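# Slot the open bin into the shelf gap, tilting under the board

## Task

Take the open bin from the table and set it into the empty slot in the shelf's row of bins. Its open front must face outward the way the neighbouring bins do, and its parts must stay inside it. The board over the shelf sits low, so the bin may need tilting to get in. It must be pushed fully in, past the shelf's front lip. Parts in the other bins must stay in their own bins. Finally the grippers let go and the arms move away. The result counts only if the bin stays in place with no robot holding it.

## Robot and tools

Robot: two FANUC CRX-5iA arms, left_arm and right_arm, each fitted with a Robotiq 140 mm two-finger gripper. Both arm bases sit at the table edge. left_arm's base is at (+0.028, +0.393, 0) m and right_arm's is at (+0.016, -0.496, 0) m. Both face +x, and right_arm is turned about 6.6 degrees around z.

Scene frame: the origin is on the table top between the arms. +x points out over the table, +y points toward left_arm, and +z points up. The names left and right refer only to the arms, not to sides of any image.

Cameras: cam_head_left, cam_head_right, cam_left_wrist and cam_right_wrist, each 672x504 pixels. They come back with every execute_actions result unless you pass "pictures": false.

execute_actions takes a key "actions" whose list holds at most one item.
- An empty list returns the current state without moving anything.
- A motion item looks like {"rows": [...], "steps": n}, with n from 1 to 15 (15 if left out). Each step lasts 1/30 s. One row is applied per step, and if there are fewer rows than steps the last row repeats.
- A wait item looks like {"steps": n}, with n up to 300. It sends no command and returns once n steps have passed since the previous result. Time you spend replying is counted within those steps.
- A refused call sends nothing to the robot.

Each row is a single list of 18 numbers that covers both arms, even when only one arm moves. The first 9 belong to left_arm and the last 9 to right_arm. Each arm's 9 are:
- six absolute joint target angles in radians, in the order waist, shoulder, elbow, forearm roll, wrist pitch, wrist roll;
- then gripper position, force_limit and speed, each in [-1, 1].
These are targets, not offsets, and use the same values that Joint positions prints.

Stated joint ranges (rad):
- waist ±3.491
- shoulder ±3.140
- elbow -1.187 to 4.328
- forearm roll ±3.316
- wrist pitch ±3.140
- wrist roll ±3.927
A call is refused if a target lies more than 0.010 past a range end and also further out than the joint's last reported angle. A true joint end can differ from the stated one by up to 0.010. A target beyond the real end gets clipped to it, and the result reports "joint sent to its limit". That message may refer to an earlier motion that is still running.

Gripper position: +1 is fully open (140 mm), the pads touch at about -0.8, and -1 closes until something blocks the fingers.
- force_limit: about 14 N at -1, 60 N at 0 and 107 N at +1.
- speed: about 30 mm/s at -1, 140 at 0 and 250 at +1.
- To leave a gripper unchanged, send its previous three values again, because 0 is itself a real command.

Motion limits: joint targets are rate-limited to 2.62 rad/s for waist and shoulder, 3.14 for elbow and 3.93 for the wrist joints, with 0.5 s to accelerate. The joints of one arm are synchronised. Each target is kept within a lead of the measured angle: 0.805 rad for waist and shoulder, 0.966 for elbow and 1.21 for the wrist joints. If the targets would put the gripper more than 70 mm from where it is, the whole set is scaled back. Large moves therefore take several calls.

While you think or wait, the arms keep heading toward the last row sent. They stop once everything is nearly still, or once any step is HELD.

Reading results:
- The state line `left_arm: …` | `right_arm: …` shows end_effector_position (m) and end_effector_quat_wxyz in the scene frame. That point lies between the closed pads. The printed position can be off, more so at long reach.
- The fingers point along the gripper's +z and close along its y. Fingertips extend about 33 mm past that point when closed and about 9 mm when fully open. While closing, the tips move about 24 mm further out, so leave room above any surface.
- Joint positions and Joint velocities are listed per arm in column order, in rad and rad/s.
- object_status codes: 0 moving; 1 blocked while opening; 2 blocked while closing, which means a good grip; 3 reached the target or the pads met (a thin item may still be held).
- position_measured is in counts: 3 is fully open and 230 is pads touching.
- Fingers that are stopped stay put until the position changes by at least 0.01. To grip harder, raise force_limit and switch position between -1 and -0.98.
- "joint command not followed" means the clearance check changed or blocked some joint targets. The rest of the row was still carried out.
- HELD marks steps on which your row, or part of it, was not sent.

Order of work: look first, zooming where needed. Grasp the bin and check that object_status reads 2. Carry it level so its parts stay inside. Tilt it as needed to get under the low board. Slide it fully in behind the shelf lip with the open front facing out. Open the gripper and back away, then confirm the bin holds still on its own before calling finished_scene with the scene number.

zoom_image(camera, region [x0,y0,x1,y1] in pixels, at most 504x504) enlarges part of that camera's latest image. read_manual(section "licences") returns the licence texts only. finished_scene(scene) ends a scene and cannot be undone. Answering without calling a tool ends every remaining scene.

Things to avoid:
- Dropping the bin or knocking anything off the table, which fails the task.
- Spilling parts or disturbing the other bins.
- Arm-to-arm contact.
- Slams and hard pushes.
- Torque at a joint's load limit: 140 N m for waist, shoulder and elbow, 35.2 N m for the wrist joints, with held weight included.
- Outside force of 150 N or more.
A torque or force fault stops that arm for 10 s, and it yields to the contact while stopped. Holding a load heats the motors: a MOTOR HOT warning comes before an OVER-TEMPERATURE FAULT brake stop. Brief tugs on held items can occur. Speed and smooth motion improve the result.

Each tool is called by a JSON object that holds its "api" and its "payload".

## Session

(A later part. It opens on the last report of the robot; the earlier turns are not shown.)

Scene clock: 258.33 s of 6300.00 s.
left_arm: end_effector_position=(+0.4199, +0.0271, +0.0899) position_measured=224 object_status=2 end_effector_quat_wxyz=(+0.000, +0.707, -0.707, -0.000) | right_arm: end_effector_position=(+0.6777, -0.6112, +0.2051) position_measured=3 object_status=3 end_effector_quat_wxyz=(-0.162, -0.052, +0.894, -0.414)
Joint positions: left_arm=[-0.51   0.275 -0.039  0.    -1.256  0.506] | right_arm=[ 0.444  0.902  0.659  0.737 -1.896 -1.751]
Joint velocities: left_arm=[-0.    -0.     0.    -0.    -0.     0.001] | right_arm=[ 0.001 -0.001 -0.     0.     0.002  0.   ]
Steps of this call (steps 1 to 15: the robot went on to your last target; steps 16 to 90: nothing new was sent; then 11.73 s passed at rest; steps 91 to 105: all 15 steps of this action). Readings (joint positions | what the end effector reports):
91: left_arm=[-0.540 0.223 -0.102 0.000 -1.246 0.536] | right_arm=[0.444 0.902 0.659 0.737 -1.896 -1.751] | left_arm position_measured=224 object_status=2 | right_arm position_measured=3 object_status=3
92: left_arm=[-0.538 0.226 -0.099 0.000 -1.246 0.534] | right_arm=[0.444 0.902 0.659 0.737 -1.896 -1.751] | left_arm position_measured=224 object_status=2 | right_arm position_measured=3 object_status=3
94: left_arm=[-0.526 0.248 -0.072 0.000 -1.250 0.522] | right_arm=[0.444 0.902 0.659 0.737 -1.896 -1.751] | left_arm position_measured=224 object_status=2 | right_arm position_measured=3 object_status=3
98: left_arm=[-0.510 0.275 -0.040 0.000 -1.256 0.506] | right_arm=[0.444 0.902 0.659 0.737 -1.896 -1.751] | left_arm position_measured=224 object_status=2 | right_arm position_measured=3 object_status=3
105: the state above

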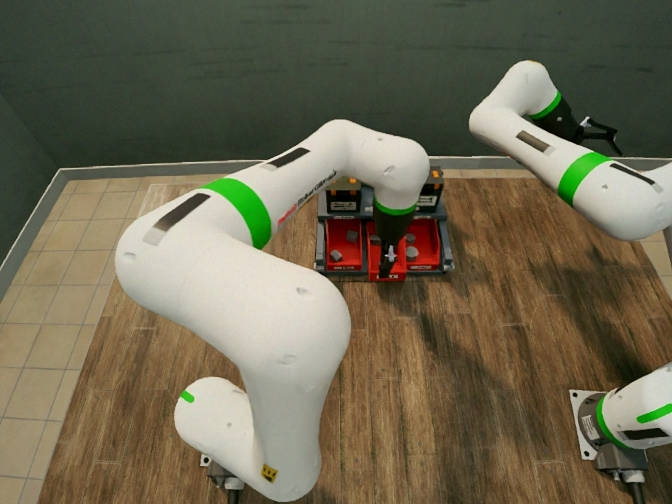

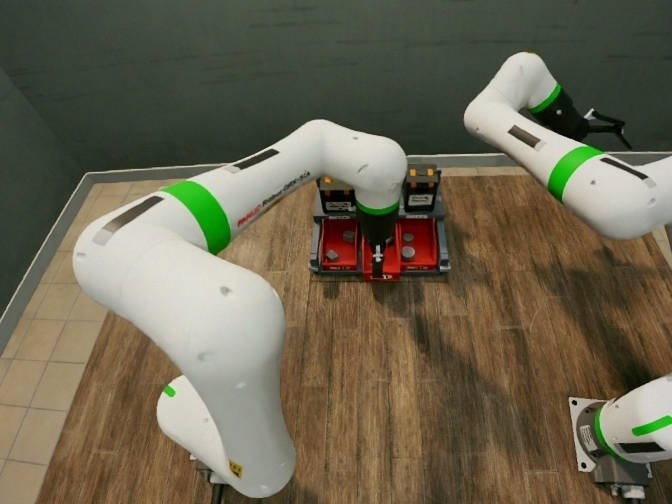

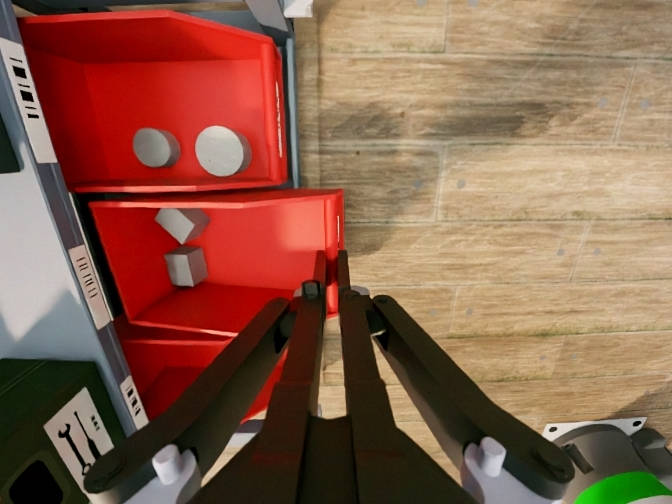

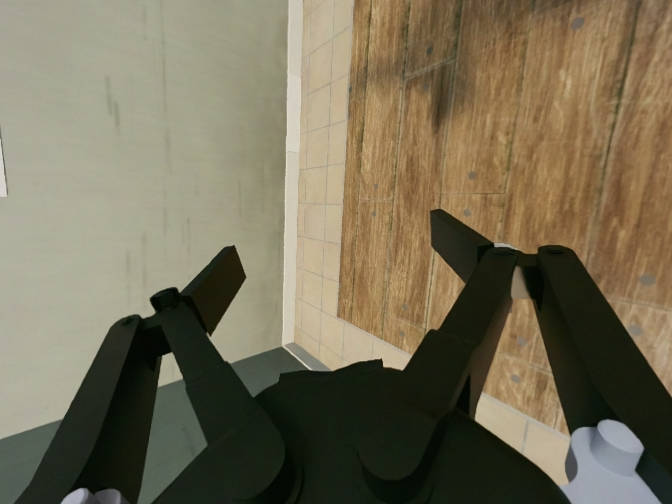

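{"api": "execute_actions", "payload": {"actions": [{"rows":[[-0.4923,0.3128,0.0018,0,-1.2598,0.4883,-1,1,-0.5,0.444,0.902,0.659,0.737,-1.896,-1.751,1,0,0]],"steps":15}]}}

Scene clock: 278.80 s of 6300.00 s.
left_arm: end_effector_position=(+0.4399, +0.0271, +0.0870) position_measured=224 object_status=2 end_effector_quat_wxyz=(-0.000, +0.707, -0.707, +0.000) | right_arm: end_effector_position=(+0.6777, -0.6112, +0.2051) position_measured=3 object_status=3 end_effector_quat_wxyz=(-0.162, -0.052, +0.894, -0.414)
Joint positions: left_arm=[-0.492  0.313  0.002 -0.    -1.26   0.488] | right_arm=[ 0.444  0.902  0.659  0.737 -1.896 -1.751]
Joint velocities: left_arm=[-0.     0.003  0.    -0.001 -0.    -0.002] | right_arm=[-0.    -0.001 -0.     0.     0.002  0.001]
Steps of this call (steps 1 to 15: the robot went on to your last target; steps 16 to 90: nothing new was sent; then 16.97 s passed at rest; steps 91 to 105: all 15 steps of this action). Readings (joint positions | what the end effector reports):
91: left_arm=[-0.510 0.275 -0.039 -0.000 -1.256 0.506] | right_arm=[0.444 0.902 0.659 0.737 -1.896 -1.751] | left_arm position_measured=224 object_status=2 | right_arm position_measured=3 object_status=3
92: left_arm=[-0.509 0.277 -0.036 -0.000 -1.256 0.505] | right_arm=[0.444 0.902 0.659 0.737 -1.896 -1.751] | left_arm position_measured=224 object_status=2 | right_arm position_measured=3 object_status=3
94: left_arm=[-0.499 0.298 -0.013 -0.000 -1.258 0.495] | right_arm=[0.444 0.902 0.659 0.737 -1.896 -1.751] | left_arm position_measured=224 object_status=2 | right_arm position_measured=3 object_status=3
98: left_arm=[-0.492 0.313 0.002 -0.000 -1.260 0.488] | right_arm=[0.444 0.902 0.659 0.737 -1.896 -1.751] | left_arm position_measured=224 object_status=2 | right_arm position_measured=3 object_status=3
105: the state above

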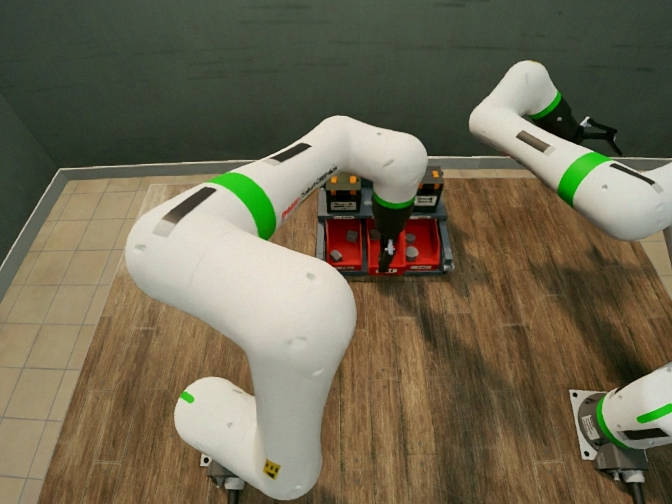

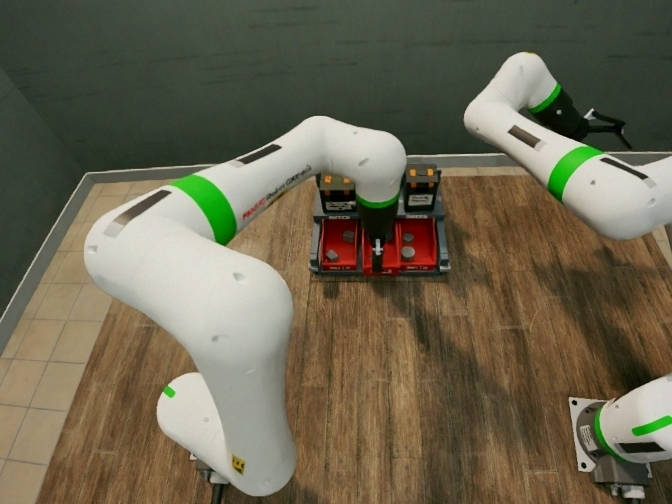

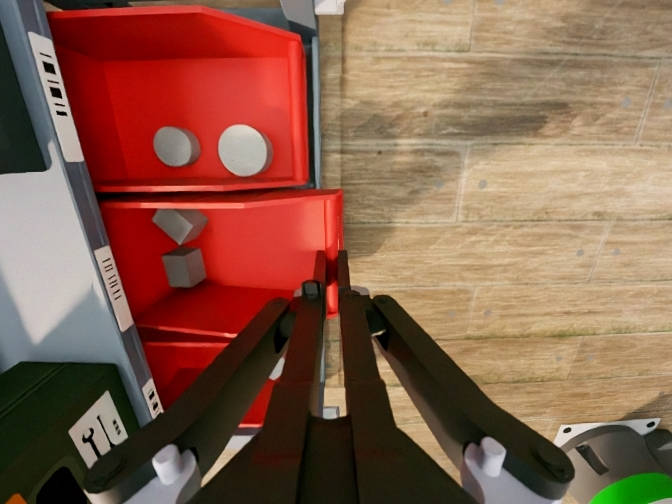

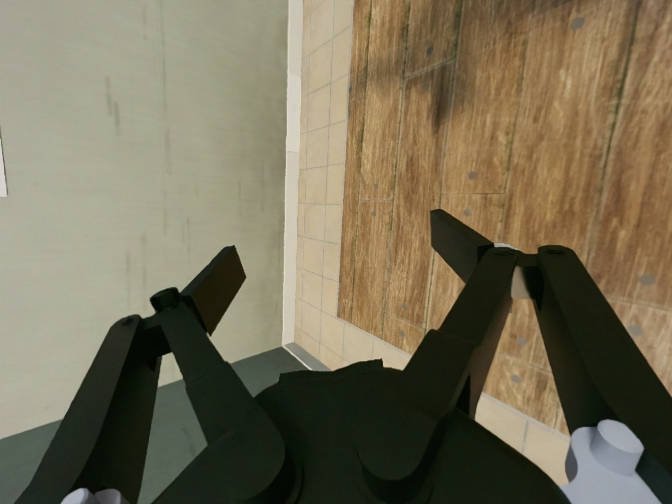

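{"api": "execute_actions", "payload": {"actions": [{"rows":[[-0.4696,0.3626,0.0655,0,-1.2737,0.4656,-1,1,-0.5,0.444,0.902,0.659,0.737,-1.896,-1.751,1,0,0]],"steps":15}]}}

{"api": "zoom_image", "payload": {"camera": "cam_left_wrist", "region": [200, 20, 460, 300]}}

Scene clock: 288.63 s of 6300.00 s.
left_arm: end_effector_position=(+0.4669, +0.0271, +0.0859) position_measured=224 object_status=2 end_effector_quat_wxyz=(+0.000, +0.707, -0.707, -0.000) | right_arm: end_effector_position=(+0.6777, -0.6112, +0.2051) position_measured=3 object_status=3 end_effector_quat_wxyz=(-0.162, -0.052, +0.894, -0.414)
Joint positions: left_arm=[-0.47   0.363  0.065  0.    -1.274  0.466] | right_arm=[ 0.444  0.902  0.659  0.737 -1.896 -1.751]
Joint velocities: left_arm=[ 0.     0.     0.001  0.001  0.    -0.   ] | right_arm=[ 0.001 -0.001 -0.001  0.001 -0.     0.001]
Steps of this call (steps 1 to 15: the robot went on to your last target; steps 16 to 90: nothing new was sent; then 6.33 s passed at rest; steps 91 to 105: all 15 steps of this action). Readings (joint positions | what the end effector reports):
91: left_arm=[-0.492 0.313 0.002 0.000 -1.260 0.488] | right_arm=[0.444 0.902 0.659 0.737 -1.896 -1.751] | left_arm position_measured=224 object_status=2 | right_arm position_measured=3 object_status=3
92: left_arm=[-0.491 0.315 0.005 0.000 -1.260 0.487] | right_arm=[0.444 0.902 0.659 0.737 -1.896 -1.751] | left_arm position_measured=224 object_status=2 | right_arm position_measured=3 object_status=3
94: left_arm=[-0.482 0.336 0.032 0.000 -1.266 0.478] | right_arm=[0.444 0.902 0.659 0.737 -1.896 -1.751] | left_arm position_measured=224 object_status=2 | right_arm position_measured=3 object_status=3
98: left_arm=[-0.470 0.363 0.065 0.000 -1.274 0.466] | right_arm=[0.444 0.902 0.659 0.737 -1.896 -1.751] | left_arm position_measured=224 object_status=2 | right_arm position_measured=3 object_status=3
105: the state above

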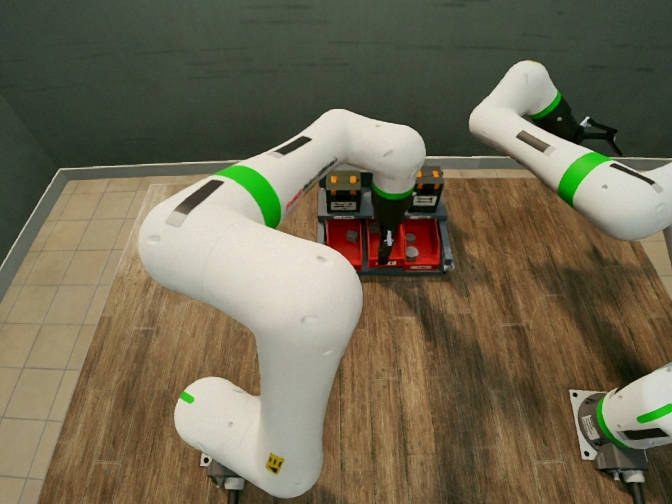

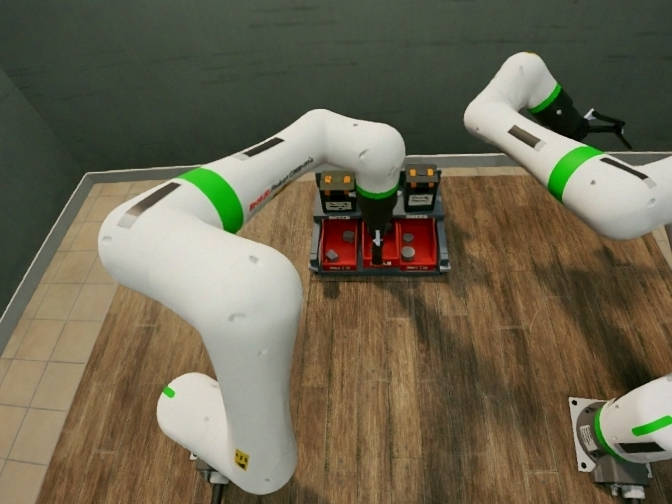

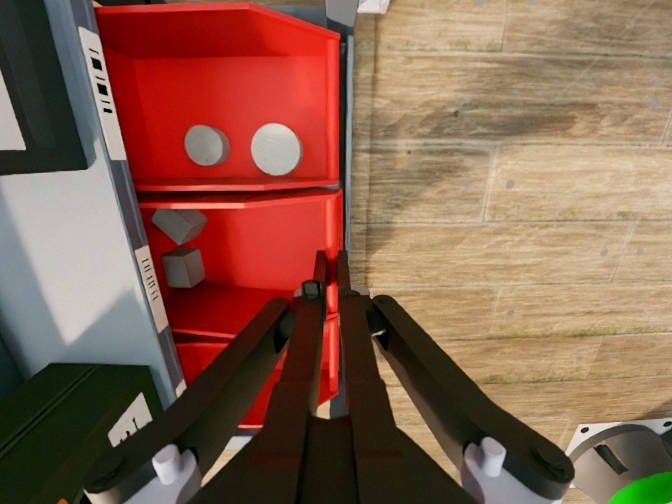

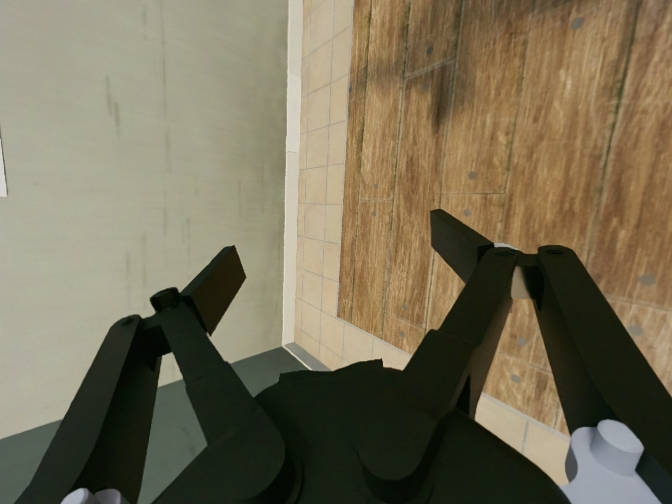

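Region (200, 20, 460, 300) of cam_left_wrist's 672x504 image, scaled by 1.800, with more detail than that image has; it fills the left 468 columns of this view, and the rest is white.

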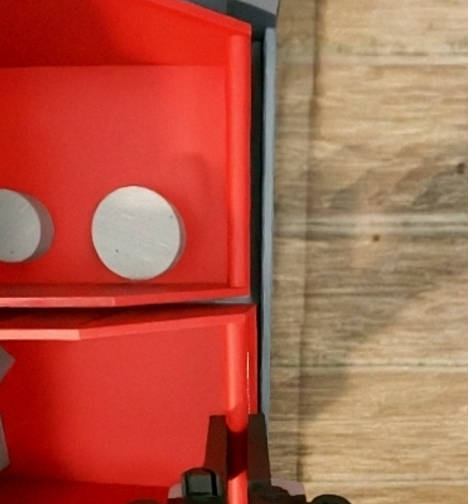

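{"api": "execute_actions", "payload": {"actions": [{"rows":[[-0.4663,0.3743,0.0669,0,-1.2634,0.4623,-1,1,-0.5,0.444,0.902,0.659,0.737,-1.896,-1.751,1,0,0]],"steps":12}]}}

{"api": "zoom_image", "payload": {"camera": "cam_left_wrist", "region": [200, 20, 460, 300]}}

Scene clock: 297.53 s of 6300.00 s.
left_arm: end_effector_position=(+0.4710, +0.0271, +0.0800) position_measured=224 object_status=2 end_effector_quat_wxyz=(-0.000, +0.707, -0.707, +0.000) | right_arm: end_effector_position=(+0.6777, -0.6112, +0.2051) position_measured=3 object_status=3 end_effector_quat_wxyz=(-0.162, -0.052, +0.894, -0.414)
Joint positions: left_arm=[-0.466  0.374  0.067 -0.    -1.263  0.462] | right_arm=[ 0.444  0.902  0.659  0.737 -1.896 -1.751]
Joint velocities: left_arm=[-0.    -0.     0.     0.001  0.     0.001] | right_arm=[ 0.     0.    -0.    -0.001 -0.    -0.001]
Steps of this call (steps 1 to 15: the robot went on to your last target; steps 16 to 90: nothing new was sent; then 5.50 s passed at rest; steps 91 to 102: all 12 steps of this action). Readings (joint positions | what the end effector reports):
91: left_arm=[-0.470 0.363 0.066 -0.000 -1.274 0.466] | right_arm=[0.444 0.902 0.659 0.737 -1.896 -1.751] | left_arm position_measured=224 object_status=2 | right_arm position_measured=3 object_status=3
92: left_arm=[-0.469 0.365 0.066 -0.000 -1.271 0.465] | right_arm=[0.444 0.902 0.659 0.737 -1.896 -1.751] | left_arm position_measured=224 object_status=2 | right_arm position_measured=3 object_status=3
94: left_arm=[-0.466 0.374 0.067 -0.000 -1.264 0.462] | right_arm=[0.444 0.902 0.659 0.737 -1.896 -1.751] | left_arm position_measured=224 object_status=2 | right_arm position_measured=3 object_status=3
98: left_arm=[-0.466 0.374 0.067 -0.000 -1.263 0.462] | right_arm=[0.444 0.902 0.659 0.737 -1.896 -1.751] | left_arm position_measured=224 object_status=2 | right_arm position_measured=3 object_status=3
102: the state above

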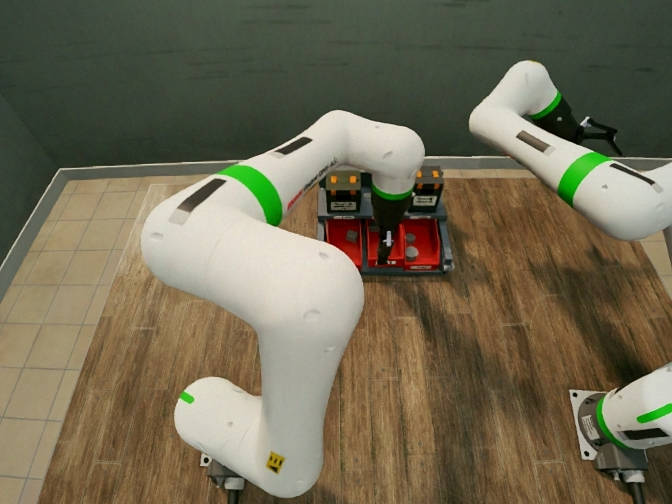

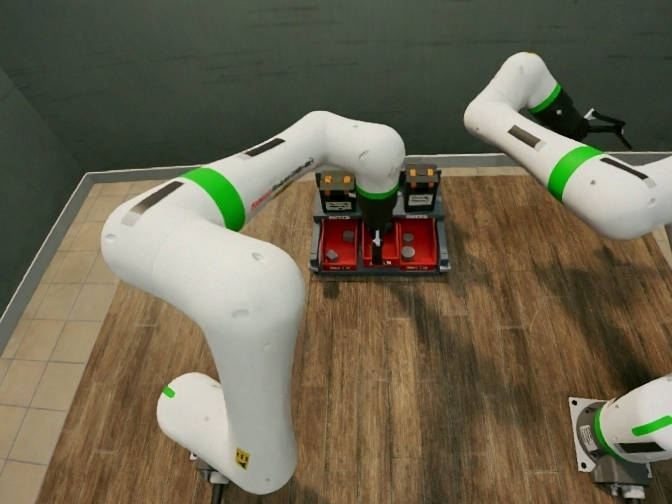

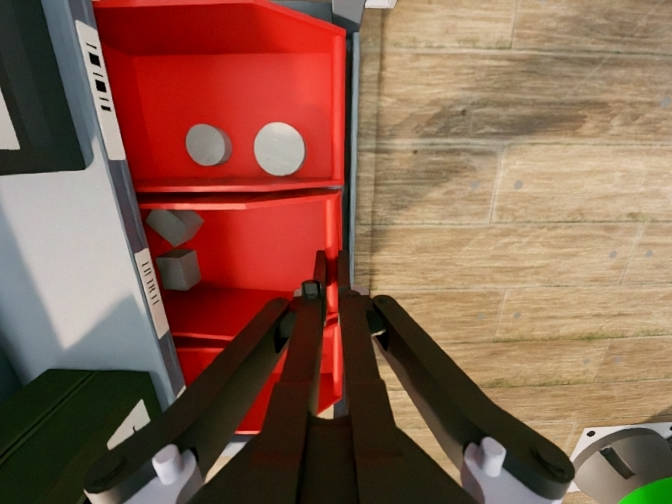

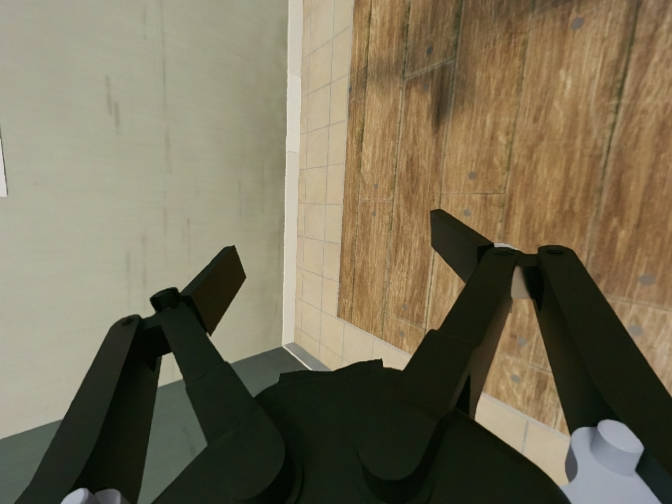

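Region (200, 20, 460, 300) of cam_left_wrist's 672x504 image, scaled by 1.800, with more detail than that image has; it fills the left 468 columns of this view, and the rest is white.

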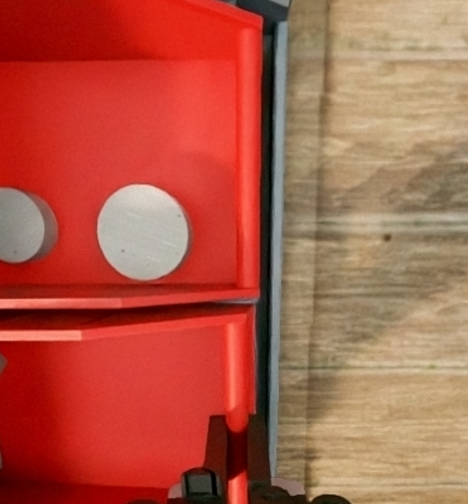

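{"api": "execute_actions", "payload": {"actions": [{"rows":[[-0.4663,0.3835,0.0501,0,-1.2374,0.4623,-1,1,-0.5,0.444,0.902,0.659,0.737,-1.896,-1.751,1,0,0]],"steps":12}]}}

{"api": "zoom_image", "payload": {"camera": "cam_left_wrist", "region": [200, 20, 460, 300]}}

Scene clock: 304.70 s of 6300.00 s.
left_arm: end_effector_position=(+0.4709, +0.0272, +0.0679) position_measured=224 object_status=2 end_effector_quat_wxyz=(+0.000, +0.707, -0.707, -0.000) | right_arm: end_effector_position=(+0.6777, -0.6112, +0.2051) position_measured=3 object_status=3 end_effector_quat_wxyz=(-0.162, -0.052, +0.894, -0.414)
Joint positions: left_arm=[-0.466  0.384  0.05   0.    -1.237  0.462] | right_arm=[ 0.444  0.902  0.659  0.737 -1.896 -1.751]
Joint velocities: left_arm=[-0.    -0.002  0.    -0.001 -0.     0.001] | right_arm=[ 0.001 -0.    -0.002  0.    -0.001  0.001]
Steps of this call (steps 1 to 15: the robot went on to your last target; steps 16 to 90: nothing new was sent; then 3.77 s passed at rest; steps 91 to 102: all 12 steps of this action). Readings (joint positions | what the end effector reports):
91: left_arm=[-0.466 0.374 0.067 0.000 -1.263 0.462] | right_arm=[0.444 0.902 0.659 0.737 -1.896 -1.751] | left_arm position_measured=224 object_status=2 | right_arm position_measured=3 object_status=3
92: left_arm=[-0.466 0.376 0.064 0.000 -1.259 0.462] | right_arm=[0.444 0.902 0.659 0.737 -1.896 -1.751] | left_arm position_measured=224 object_status=2 | right_arm position_measured=3 object_status=3
94: left_arm=[-0.466 0.383 0.051 0.000 -1.240 0.462] | right_arm=[0.444 0.902 0.659 0.737 -1.896 -1.751] | left_arm position_measured=224 object_status=2 | right_arm position_measured=3 object_status=3
98: left_arm=[-0.466 0.384 0.050 0.000 -1.237 0.462] | right_arm=[0.444 0.902 0.659 0.737 -1.896 -1.751] | left_arm position_measured=224 object_status=2 | right_arm position_measured=3 object_status=3
102: the state above

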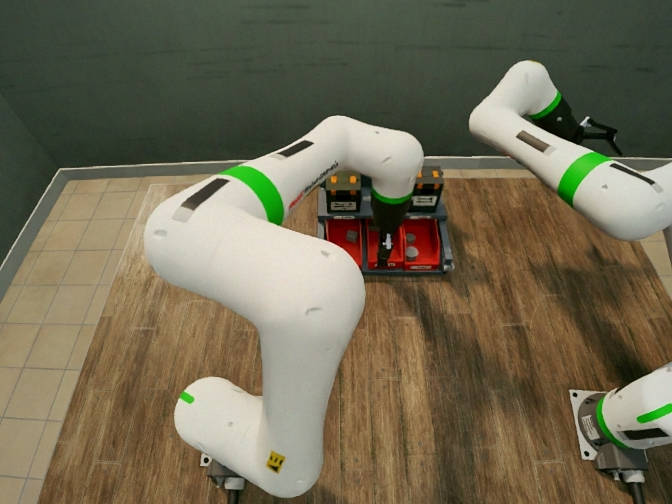

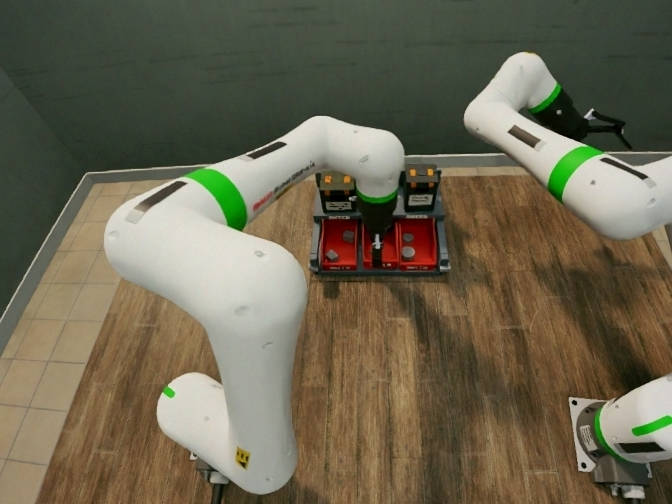

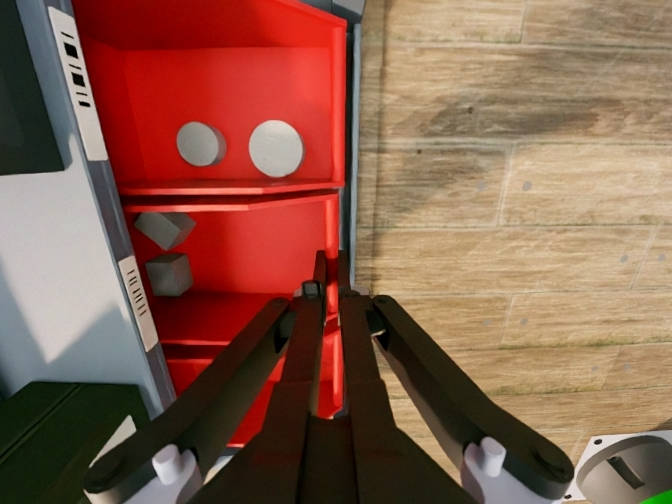

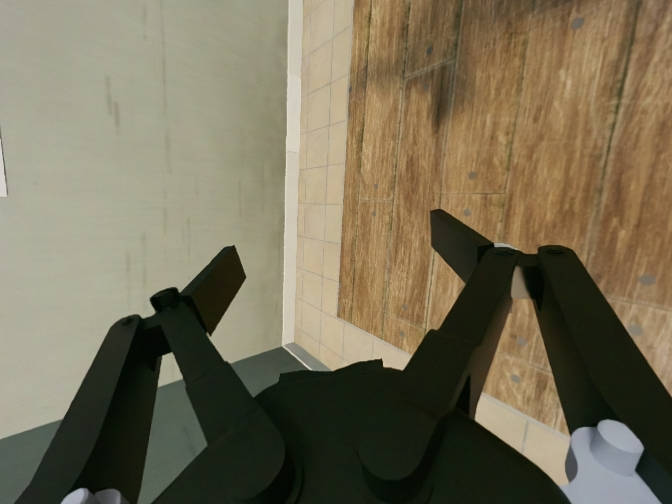

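Region (200, 20, 460, 300) of cam_left_wrist's 672x504 image, scaled by 1.800, with more detail than that image has; it fills the left 468 columns of this view, and the rest is white.

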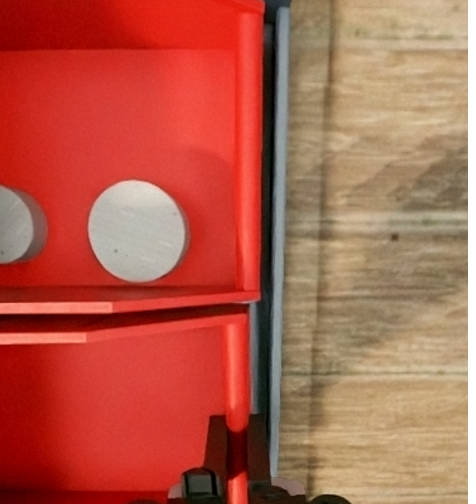

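{"api": "execute_actions", "payload": {"actions": [{"rows":[[-0.4663,0.3835,0.0501,0,-1.2374,0.4623,-0.6,0,-0.5,0.444,0.902,0.659,0.737,-1.896,-1.751,1,0,0]],"steps":12}], "pictures": false}}

{"api": "execute_actions", "payload": {"actions": [{"rows":[[-0.4663,0.3250,0.1900,0,-1.4358,0.4623,-0.6,0,-0.5,0.444,0.902,0.659,0.737,-1.896,-1.751,1,0,0]],"steps":15}]}}

Scene clock: 317.27 s of 6300.00 s.
left_arm: end_effector_position=(+0.4709, +0.0271, +0.0680) position_measured=205 object_status=0 end_effector_quat_wxyz=(-0.000, +0.707, -0.707, +0.000) | right_arm: end_effector_position=(+0.6777, -0.6112, +0.2051) position_measured=3 object_status=3 end_effector_quat_wxyz=(-0.162, -0.052, +0.894, -0.414)
Joint positions: left_arm=[-0.466  0.383  0.05  -0.    -1.237  0.462] | right_arm=[ 0.444  0.902  0.659  0.737 -1.896 -1.751]
Joint velocities: left_arm=[ 0.     0.001 -0.    -0.002 -0.    -0.001] | right_arm=[ 0.001  0.001 -0.001  0.    -0.001  0.001]
Steps of this call (steps 1 to 15: the robot went on to your last target; steps 16 to 90: nothing new was sent; then 9.17 s passed at rest; steps 91 to 102: all 12 steps of this action). Readings (joint positions | what the end effector reports):
91: left_arm=[-0.466 0.383 0.050 -0.000 -1.237 0.462] | right_arm=[0.444 0.902 0.659 0.737 -1.896 -1.751] | left_arm position_measured=224 object_status=0 | right_arm position_measured=3 object_status=3
92: left_arm=[-0.466 0.383 0.050 -0.000 -1.237 0.462] | right_arm=[0.444 0.902 0.659 0.737 -1.896 -1.751] | left_arm position_measured=224 object_status=0 | right_arm position_measured=3 object_status=3
94: left_arm=[-0.466 0.383 0.050 -0.000 -1.237 0.462] | right_arm=[0.444 0.902 0.659 0.737 -1.896 -1.751] | left_arm position_measured=213 object_status=0 | right_arm position_measured=3 object_status=3
98: left_arm=[-0.466 0.383 0.050 -0.000 -1.237 0.462] | right_arm=[0.444 0.902 0.659 0.737 -1.896 -1.751] | left_arm position_measured=205 object_status=0 | right_arm position_measured=3 object_status=3
102: the state above

Scene clock: 317.77 s of 6300.00 s.
left_arm: end_effector_position=(+0.4684, +0.0284, +0.1591) position_measured=205 object_status=3 end_effector_quat_wxyz=(+0.000, +0.707, -0.707, -0.000) | right_arm: end_effector_position=(+0.6777, -0.6112, +0.2051) position_measured=3 object_status=3 end_effector_quat_wxyz=(-0.162, -0.052, +0.894, -0.414)
Joint positions: left_arm=[-0.466  0.325  0.19  -0.    -1.436  0.462] | right_arm=[ 0.444  0.902  0.659  0.737 -1.896 -1.751]
Joint velocities: left_arm=[ 0.001 -0.     0.003  0.    -0.     0.   ] | right_arm=[-0.001 -0.     0.    -0.     0.001  0.001]
Steps of this call (steps 1 to 15: all 15 steps of this action). Readings (joint positions | what the end effector reports):
1: left_arm=[-0.466 0.383 0.050 -0.000 -1.237 0.462] | right_arm=[0.444 0.902 0.659 0.737 -1.896 -1.751] | left_arm position_measured=205 object_status=0 | right_arm position_measured=3 object_status=3
2: left_arm=[-0.466 0.383 0.053 -0.000 -1.242 0.462] | right_arm=[0.444 0.902 0.659 0.737 -1.896 -1.751] | left_arm position_measured=205 object_status=3 | right_arm position_measured=3 object_status=3
4: left_arm=[-0.466 0.373 0.077 -0.000 -1.275 0.462] | right_arm=[0.444 0.902 0.659 0.737 -1.896 -1.751] | left_arm position_measured=205 object_status=3 | right_arm position_measured=3 object_status=3
8: left_arm=[-0.466 0.334 0.167 -0.000 -1.403 0.462] | right_arm=[0.444 0.902 0.659 0.737 -1.896 -1.751] | left_arm position_measured=205 object_status=3 | right_arm position_measured=3 object_status=3
15: the state above

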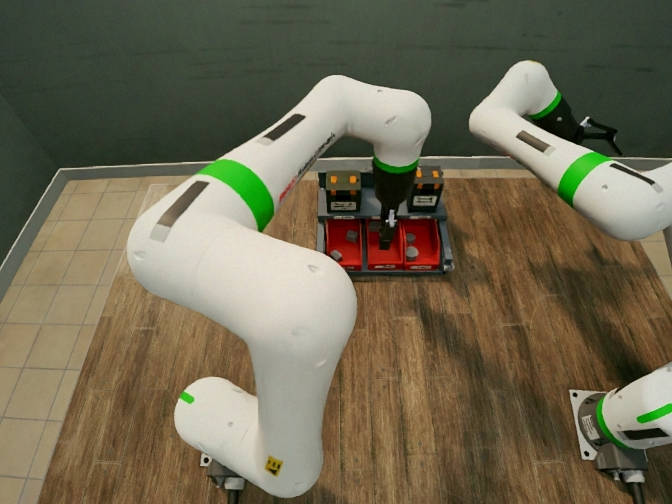

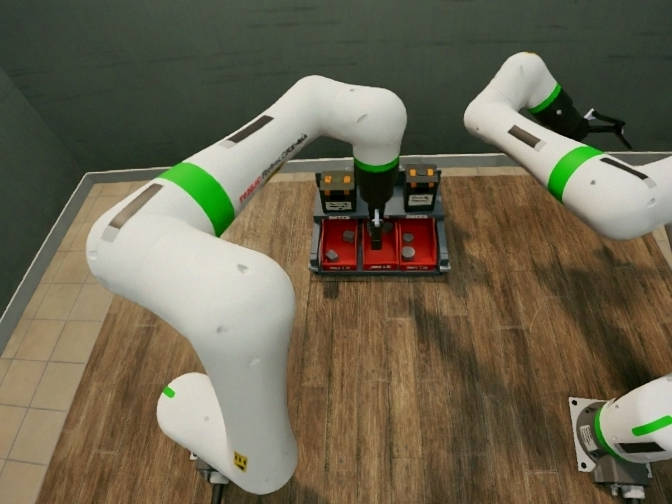

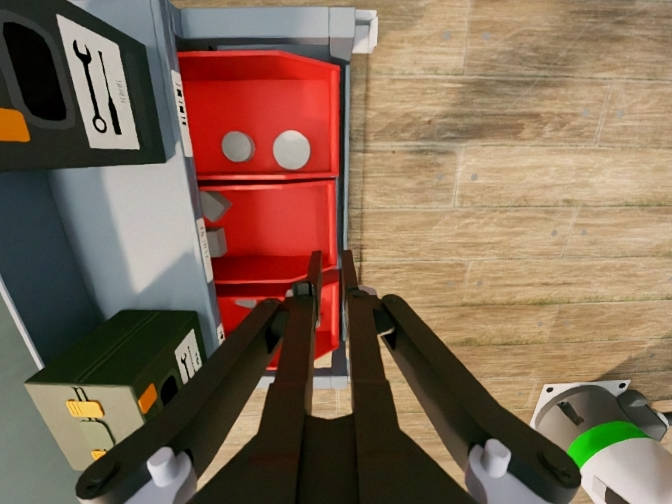

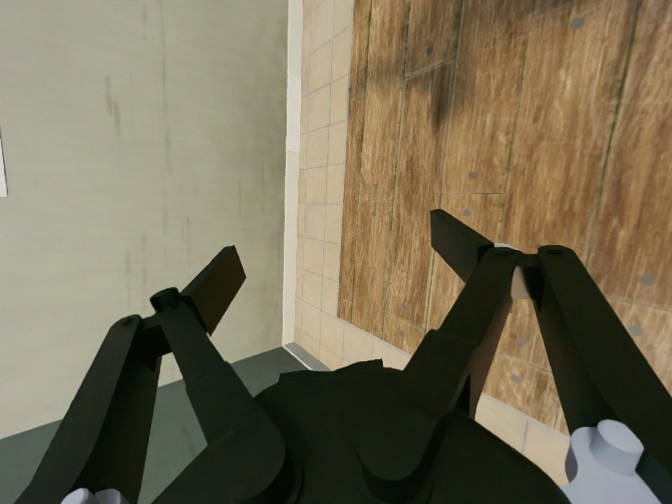

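Seated. Retreat.

{"api": "execute_actions", "payload": {"actions": [{"rows":[[-0.2,-0.1,-0.05,0,-1.52,0.4,-0.6,0,-0.5,0.444,0.902,0.659,0.737,-1.896,-1.751,1,0,0]],"steps":15}], "pictures": false}}

{"api": "execute_actions", "payload": {"actions": [{"rows":[[0.1,-0.25,-0.2,0,-1.52,0.39,-0.6,0,-0.5,0.444,0.902,0.659,0.737,-1.896,-1.751,1,0,0]],"steps":15}]}}

{"api": "zoom_image", "payload": {"camera": "cam_head_right", "region": [290, 150, 470, 300]}}

Scene clock: 325.63 s of 6300.00 s.
left_arm: end_effector_position=(+0.4323, +0.1596, +0.2475) position_measured=205 object_status=3 end_effector_quat_wxyz=(-0.019, +0.764, -0.644, +0.038) | right_arm: end_effector_position=(+0.6777, -0.6112, +0.2051) position_measured=3 object_status=3 end_effector_quat_wxyz=(-0.162, -0.052, +0.894, -0.414)
Joint positions: left_arm=[-0.246 -0.027 -0.009 -0.    -1.506  0.411] | right_arm=[ 0.444  0.902  0.659  0.737 -1.896 -1.751]
Joint velocities: left_arm=[ 0.533 -0.858 -0.476 -0.001 -0.167 -0.122] | right_arm=[ 0.     0.001  0.001 -0.     0.002  0.   ]
Steps of this call (steps 1 to 15: the robot went on to your last target; steps 16 to 90: nothing new was sent; then 4.37 s passed at rest; steps 91 to 105: all 15 steps of this action). Readings (joint positions | what the end effector reports):
91: left_arm=[-0.466 0.325 0.190 -0.000 -1.436 0.462] | right_arm=[0.444 0.902 0.659 0.737 -1.896 -1.751] | left_arm position_measured=205 object_status=3 | right_arm position_measured=3 object_status=3
92: left_arm=[-0.465 0.323 0.189 -0.000 -1.436 0.462] | right_arm=[0.444 0.902 0.659 0.737 -1.896 -1.751] | left_arm position_measured=205 object_status=3 | right_arm position_measured=3 object_status=3
94: left_arm=[-0.451 0.301 0.176 -0.000 -1.441 0.459] | right_arm=[0.444 0.902 0.659 0.737 -1.896 -1.751] | left_arm position_measured=205 object_status=3 | right_arm position_measured=3 object_status=3
98: left_arm=[-0.384 0.193 0.116 -0.000 -1.462 0.443] | right_arm=[0.444 0.902 0.659 0.737 -1.896 -1.751] | left_arm position_measured=205 object_status=3 | right_arm position_measured=3 object_status=3
105: the state above

Scene clock: 326.13 s of 6300.00 s.
left_arm: end_effector_position=(+0.4033, +0.3014, +0.2491) position_measured=205 object_status=3 end_effector_quat_wxyz=(-0.030, +0.857, -0.512, +0.040) | right_arm: end_effector_position=(+0.6777, -0.6112, +0.2051) position_measured=3 object_status=3 end_effector_quat_wxyz=(-0.162, -0.052, +0.894, -0.414)
Joint positions: left_arm=[ 0.1  -0.25 -0.2   0.   -1.52  0.39] | right_arm=[ 0.444  0.902  0.659  0.737 -1.896 -1.751]
Joint velocities: left_arm=[ 0.017 -0.007 -0.008 -0.002  0.     0.   ] | right_arm=[-0.    -0.     0.001  0.001 -0.001  0.   ]
Steps of this call (steps 1 to 15: all 15 steps of this action). Readings (joint positions | what the end effector reports):
1: left_arm=[-0.229 -0.053 -0.023 -0.000 -1.511 0.407] | right_arm=[0.444 0.902 0.659 0.737 -1.896 -1.751] | left_arm position_measured=205 object_status=3 | right_arm position_measured=3 object_status=3
2: left_arm=[-0.213 -0.075 -0.038 0.000 -1.514 0.404] | right_arm=[0.444 0.902 0.659 0.737 -1.896 -1.751] | left_arm position_measured=205 object_status=3 | right_arm position_measured=3 object_status=3
4: left_arm=[-0.164 -0.109 -0.070 0.000 -1.514 0.401] | right_arm=[0.444 0.902 0.659 0.737 -1.896 -1.751] | left_arm position_measured=205 object_status=3 | right_arm position_measured=3 object_status=3
8: left_arm=[-0.030 -0.180 -0.136 0.000 -1.516 0.395] | right_arm=[0.444 0.902 0.659 0.737 -1.896 -1.751] | left_arm position_measured=205 object_status=3 | right_arm position_measured=3 object_status=3
15: the state above

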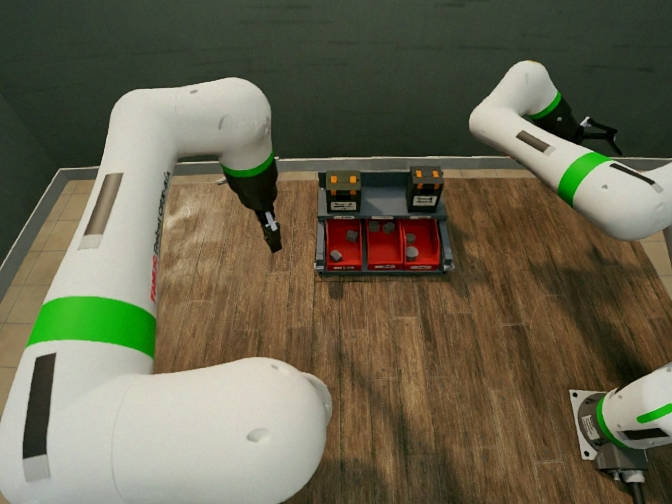

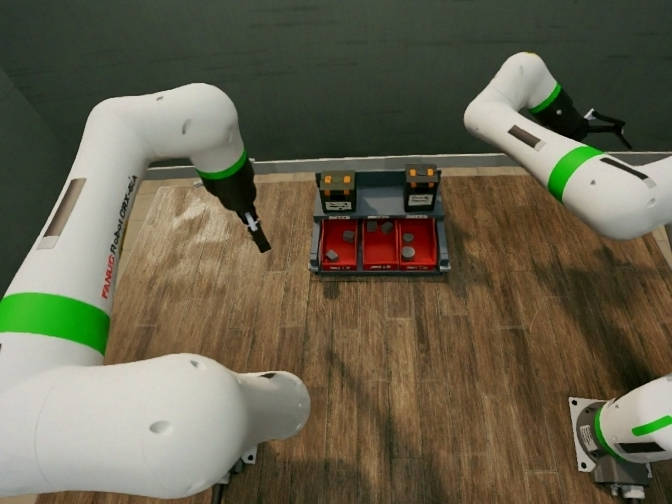

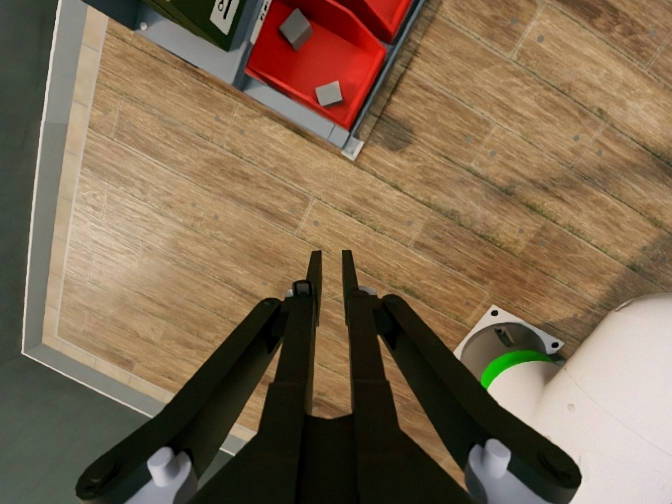

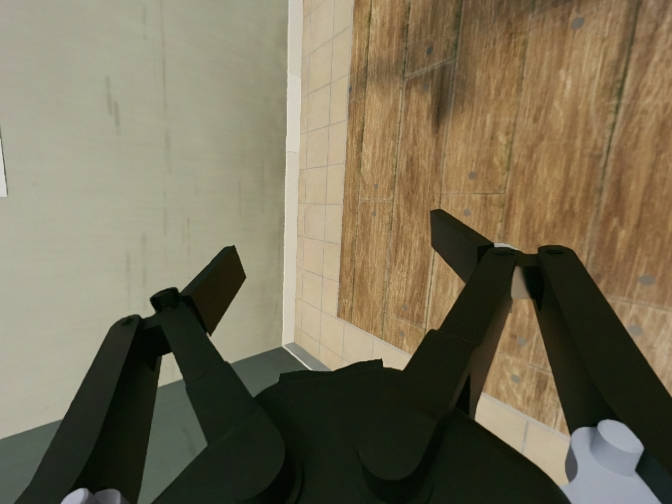

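Region (290, 150, 470, 300) of cam_head_right's 672x504 image, scaled by 2.800, with more detail than that image has.

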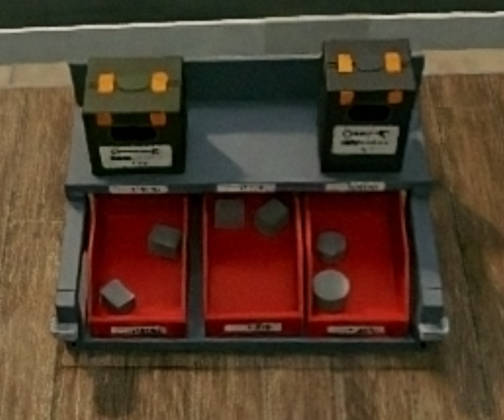

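{"api": "finished_scene", "payload": {"scene": 2}}

The scene is finished: the task was done.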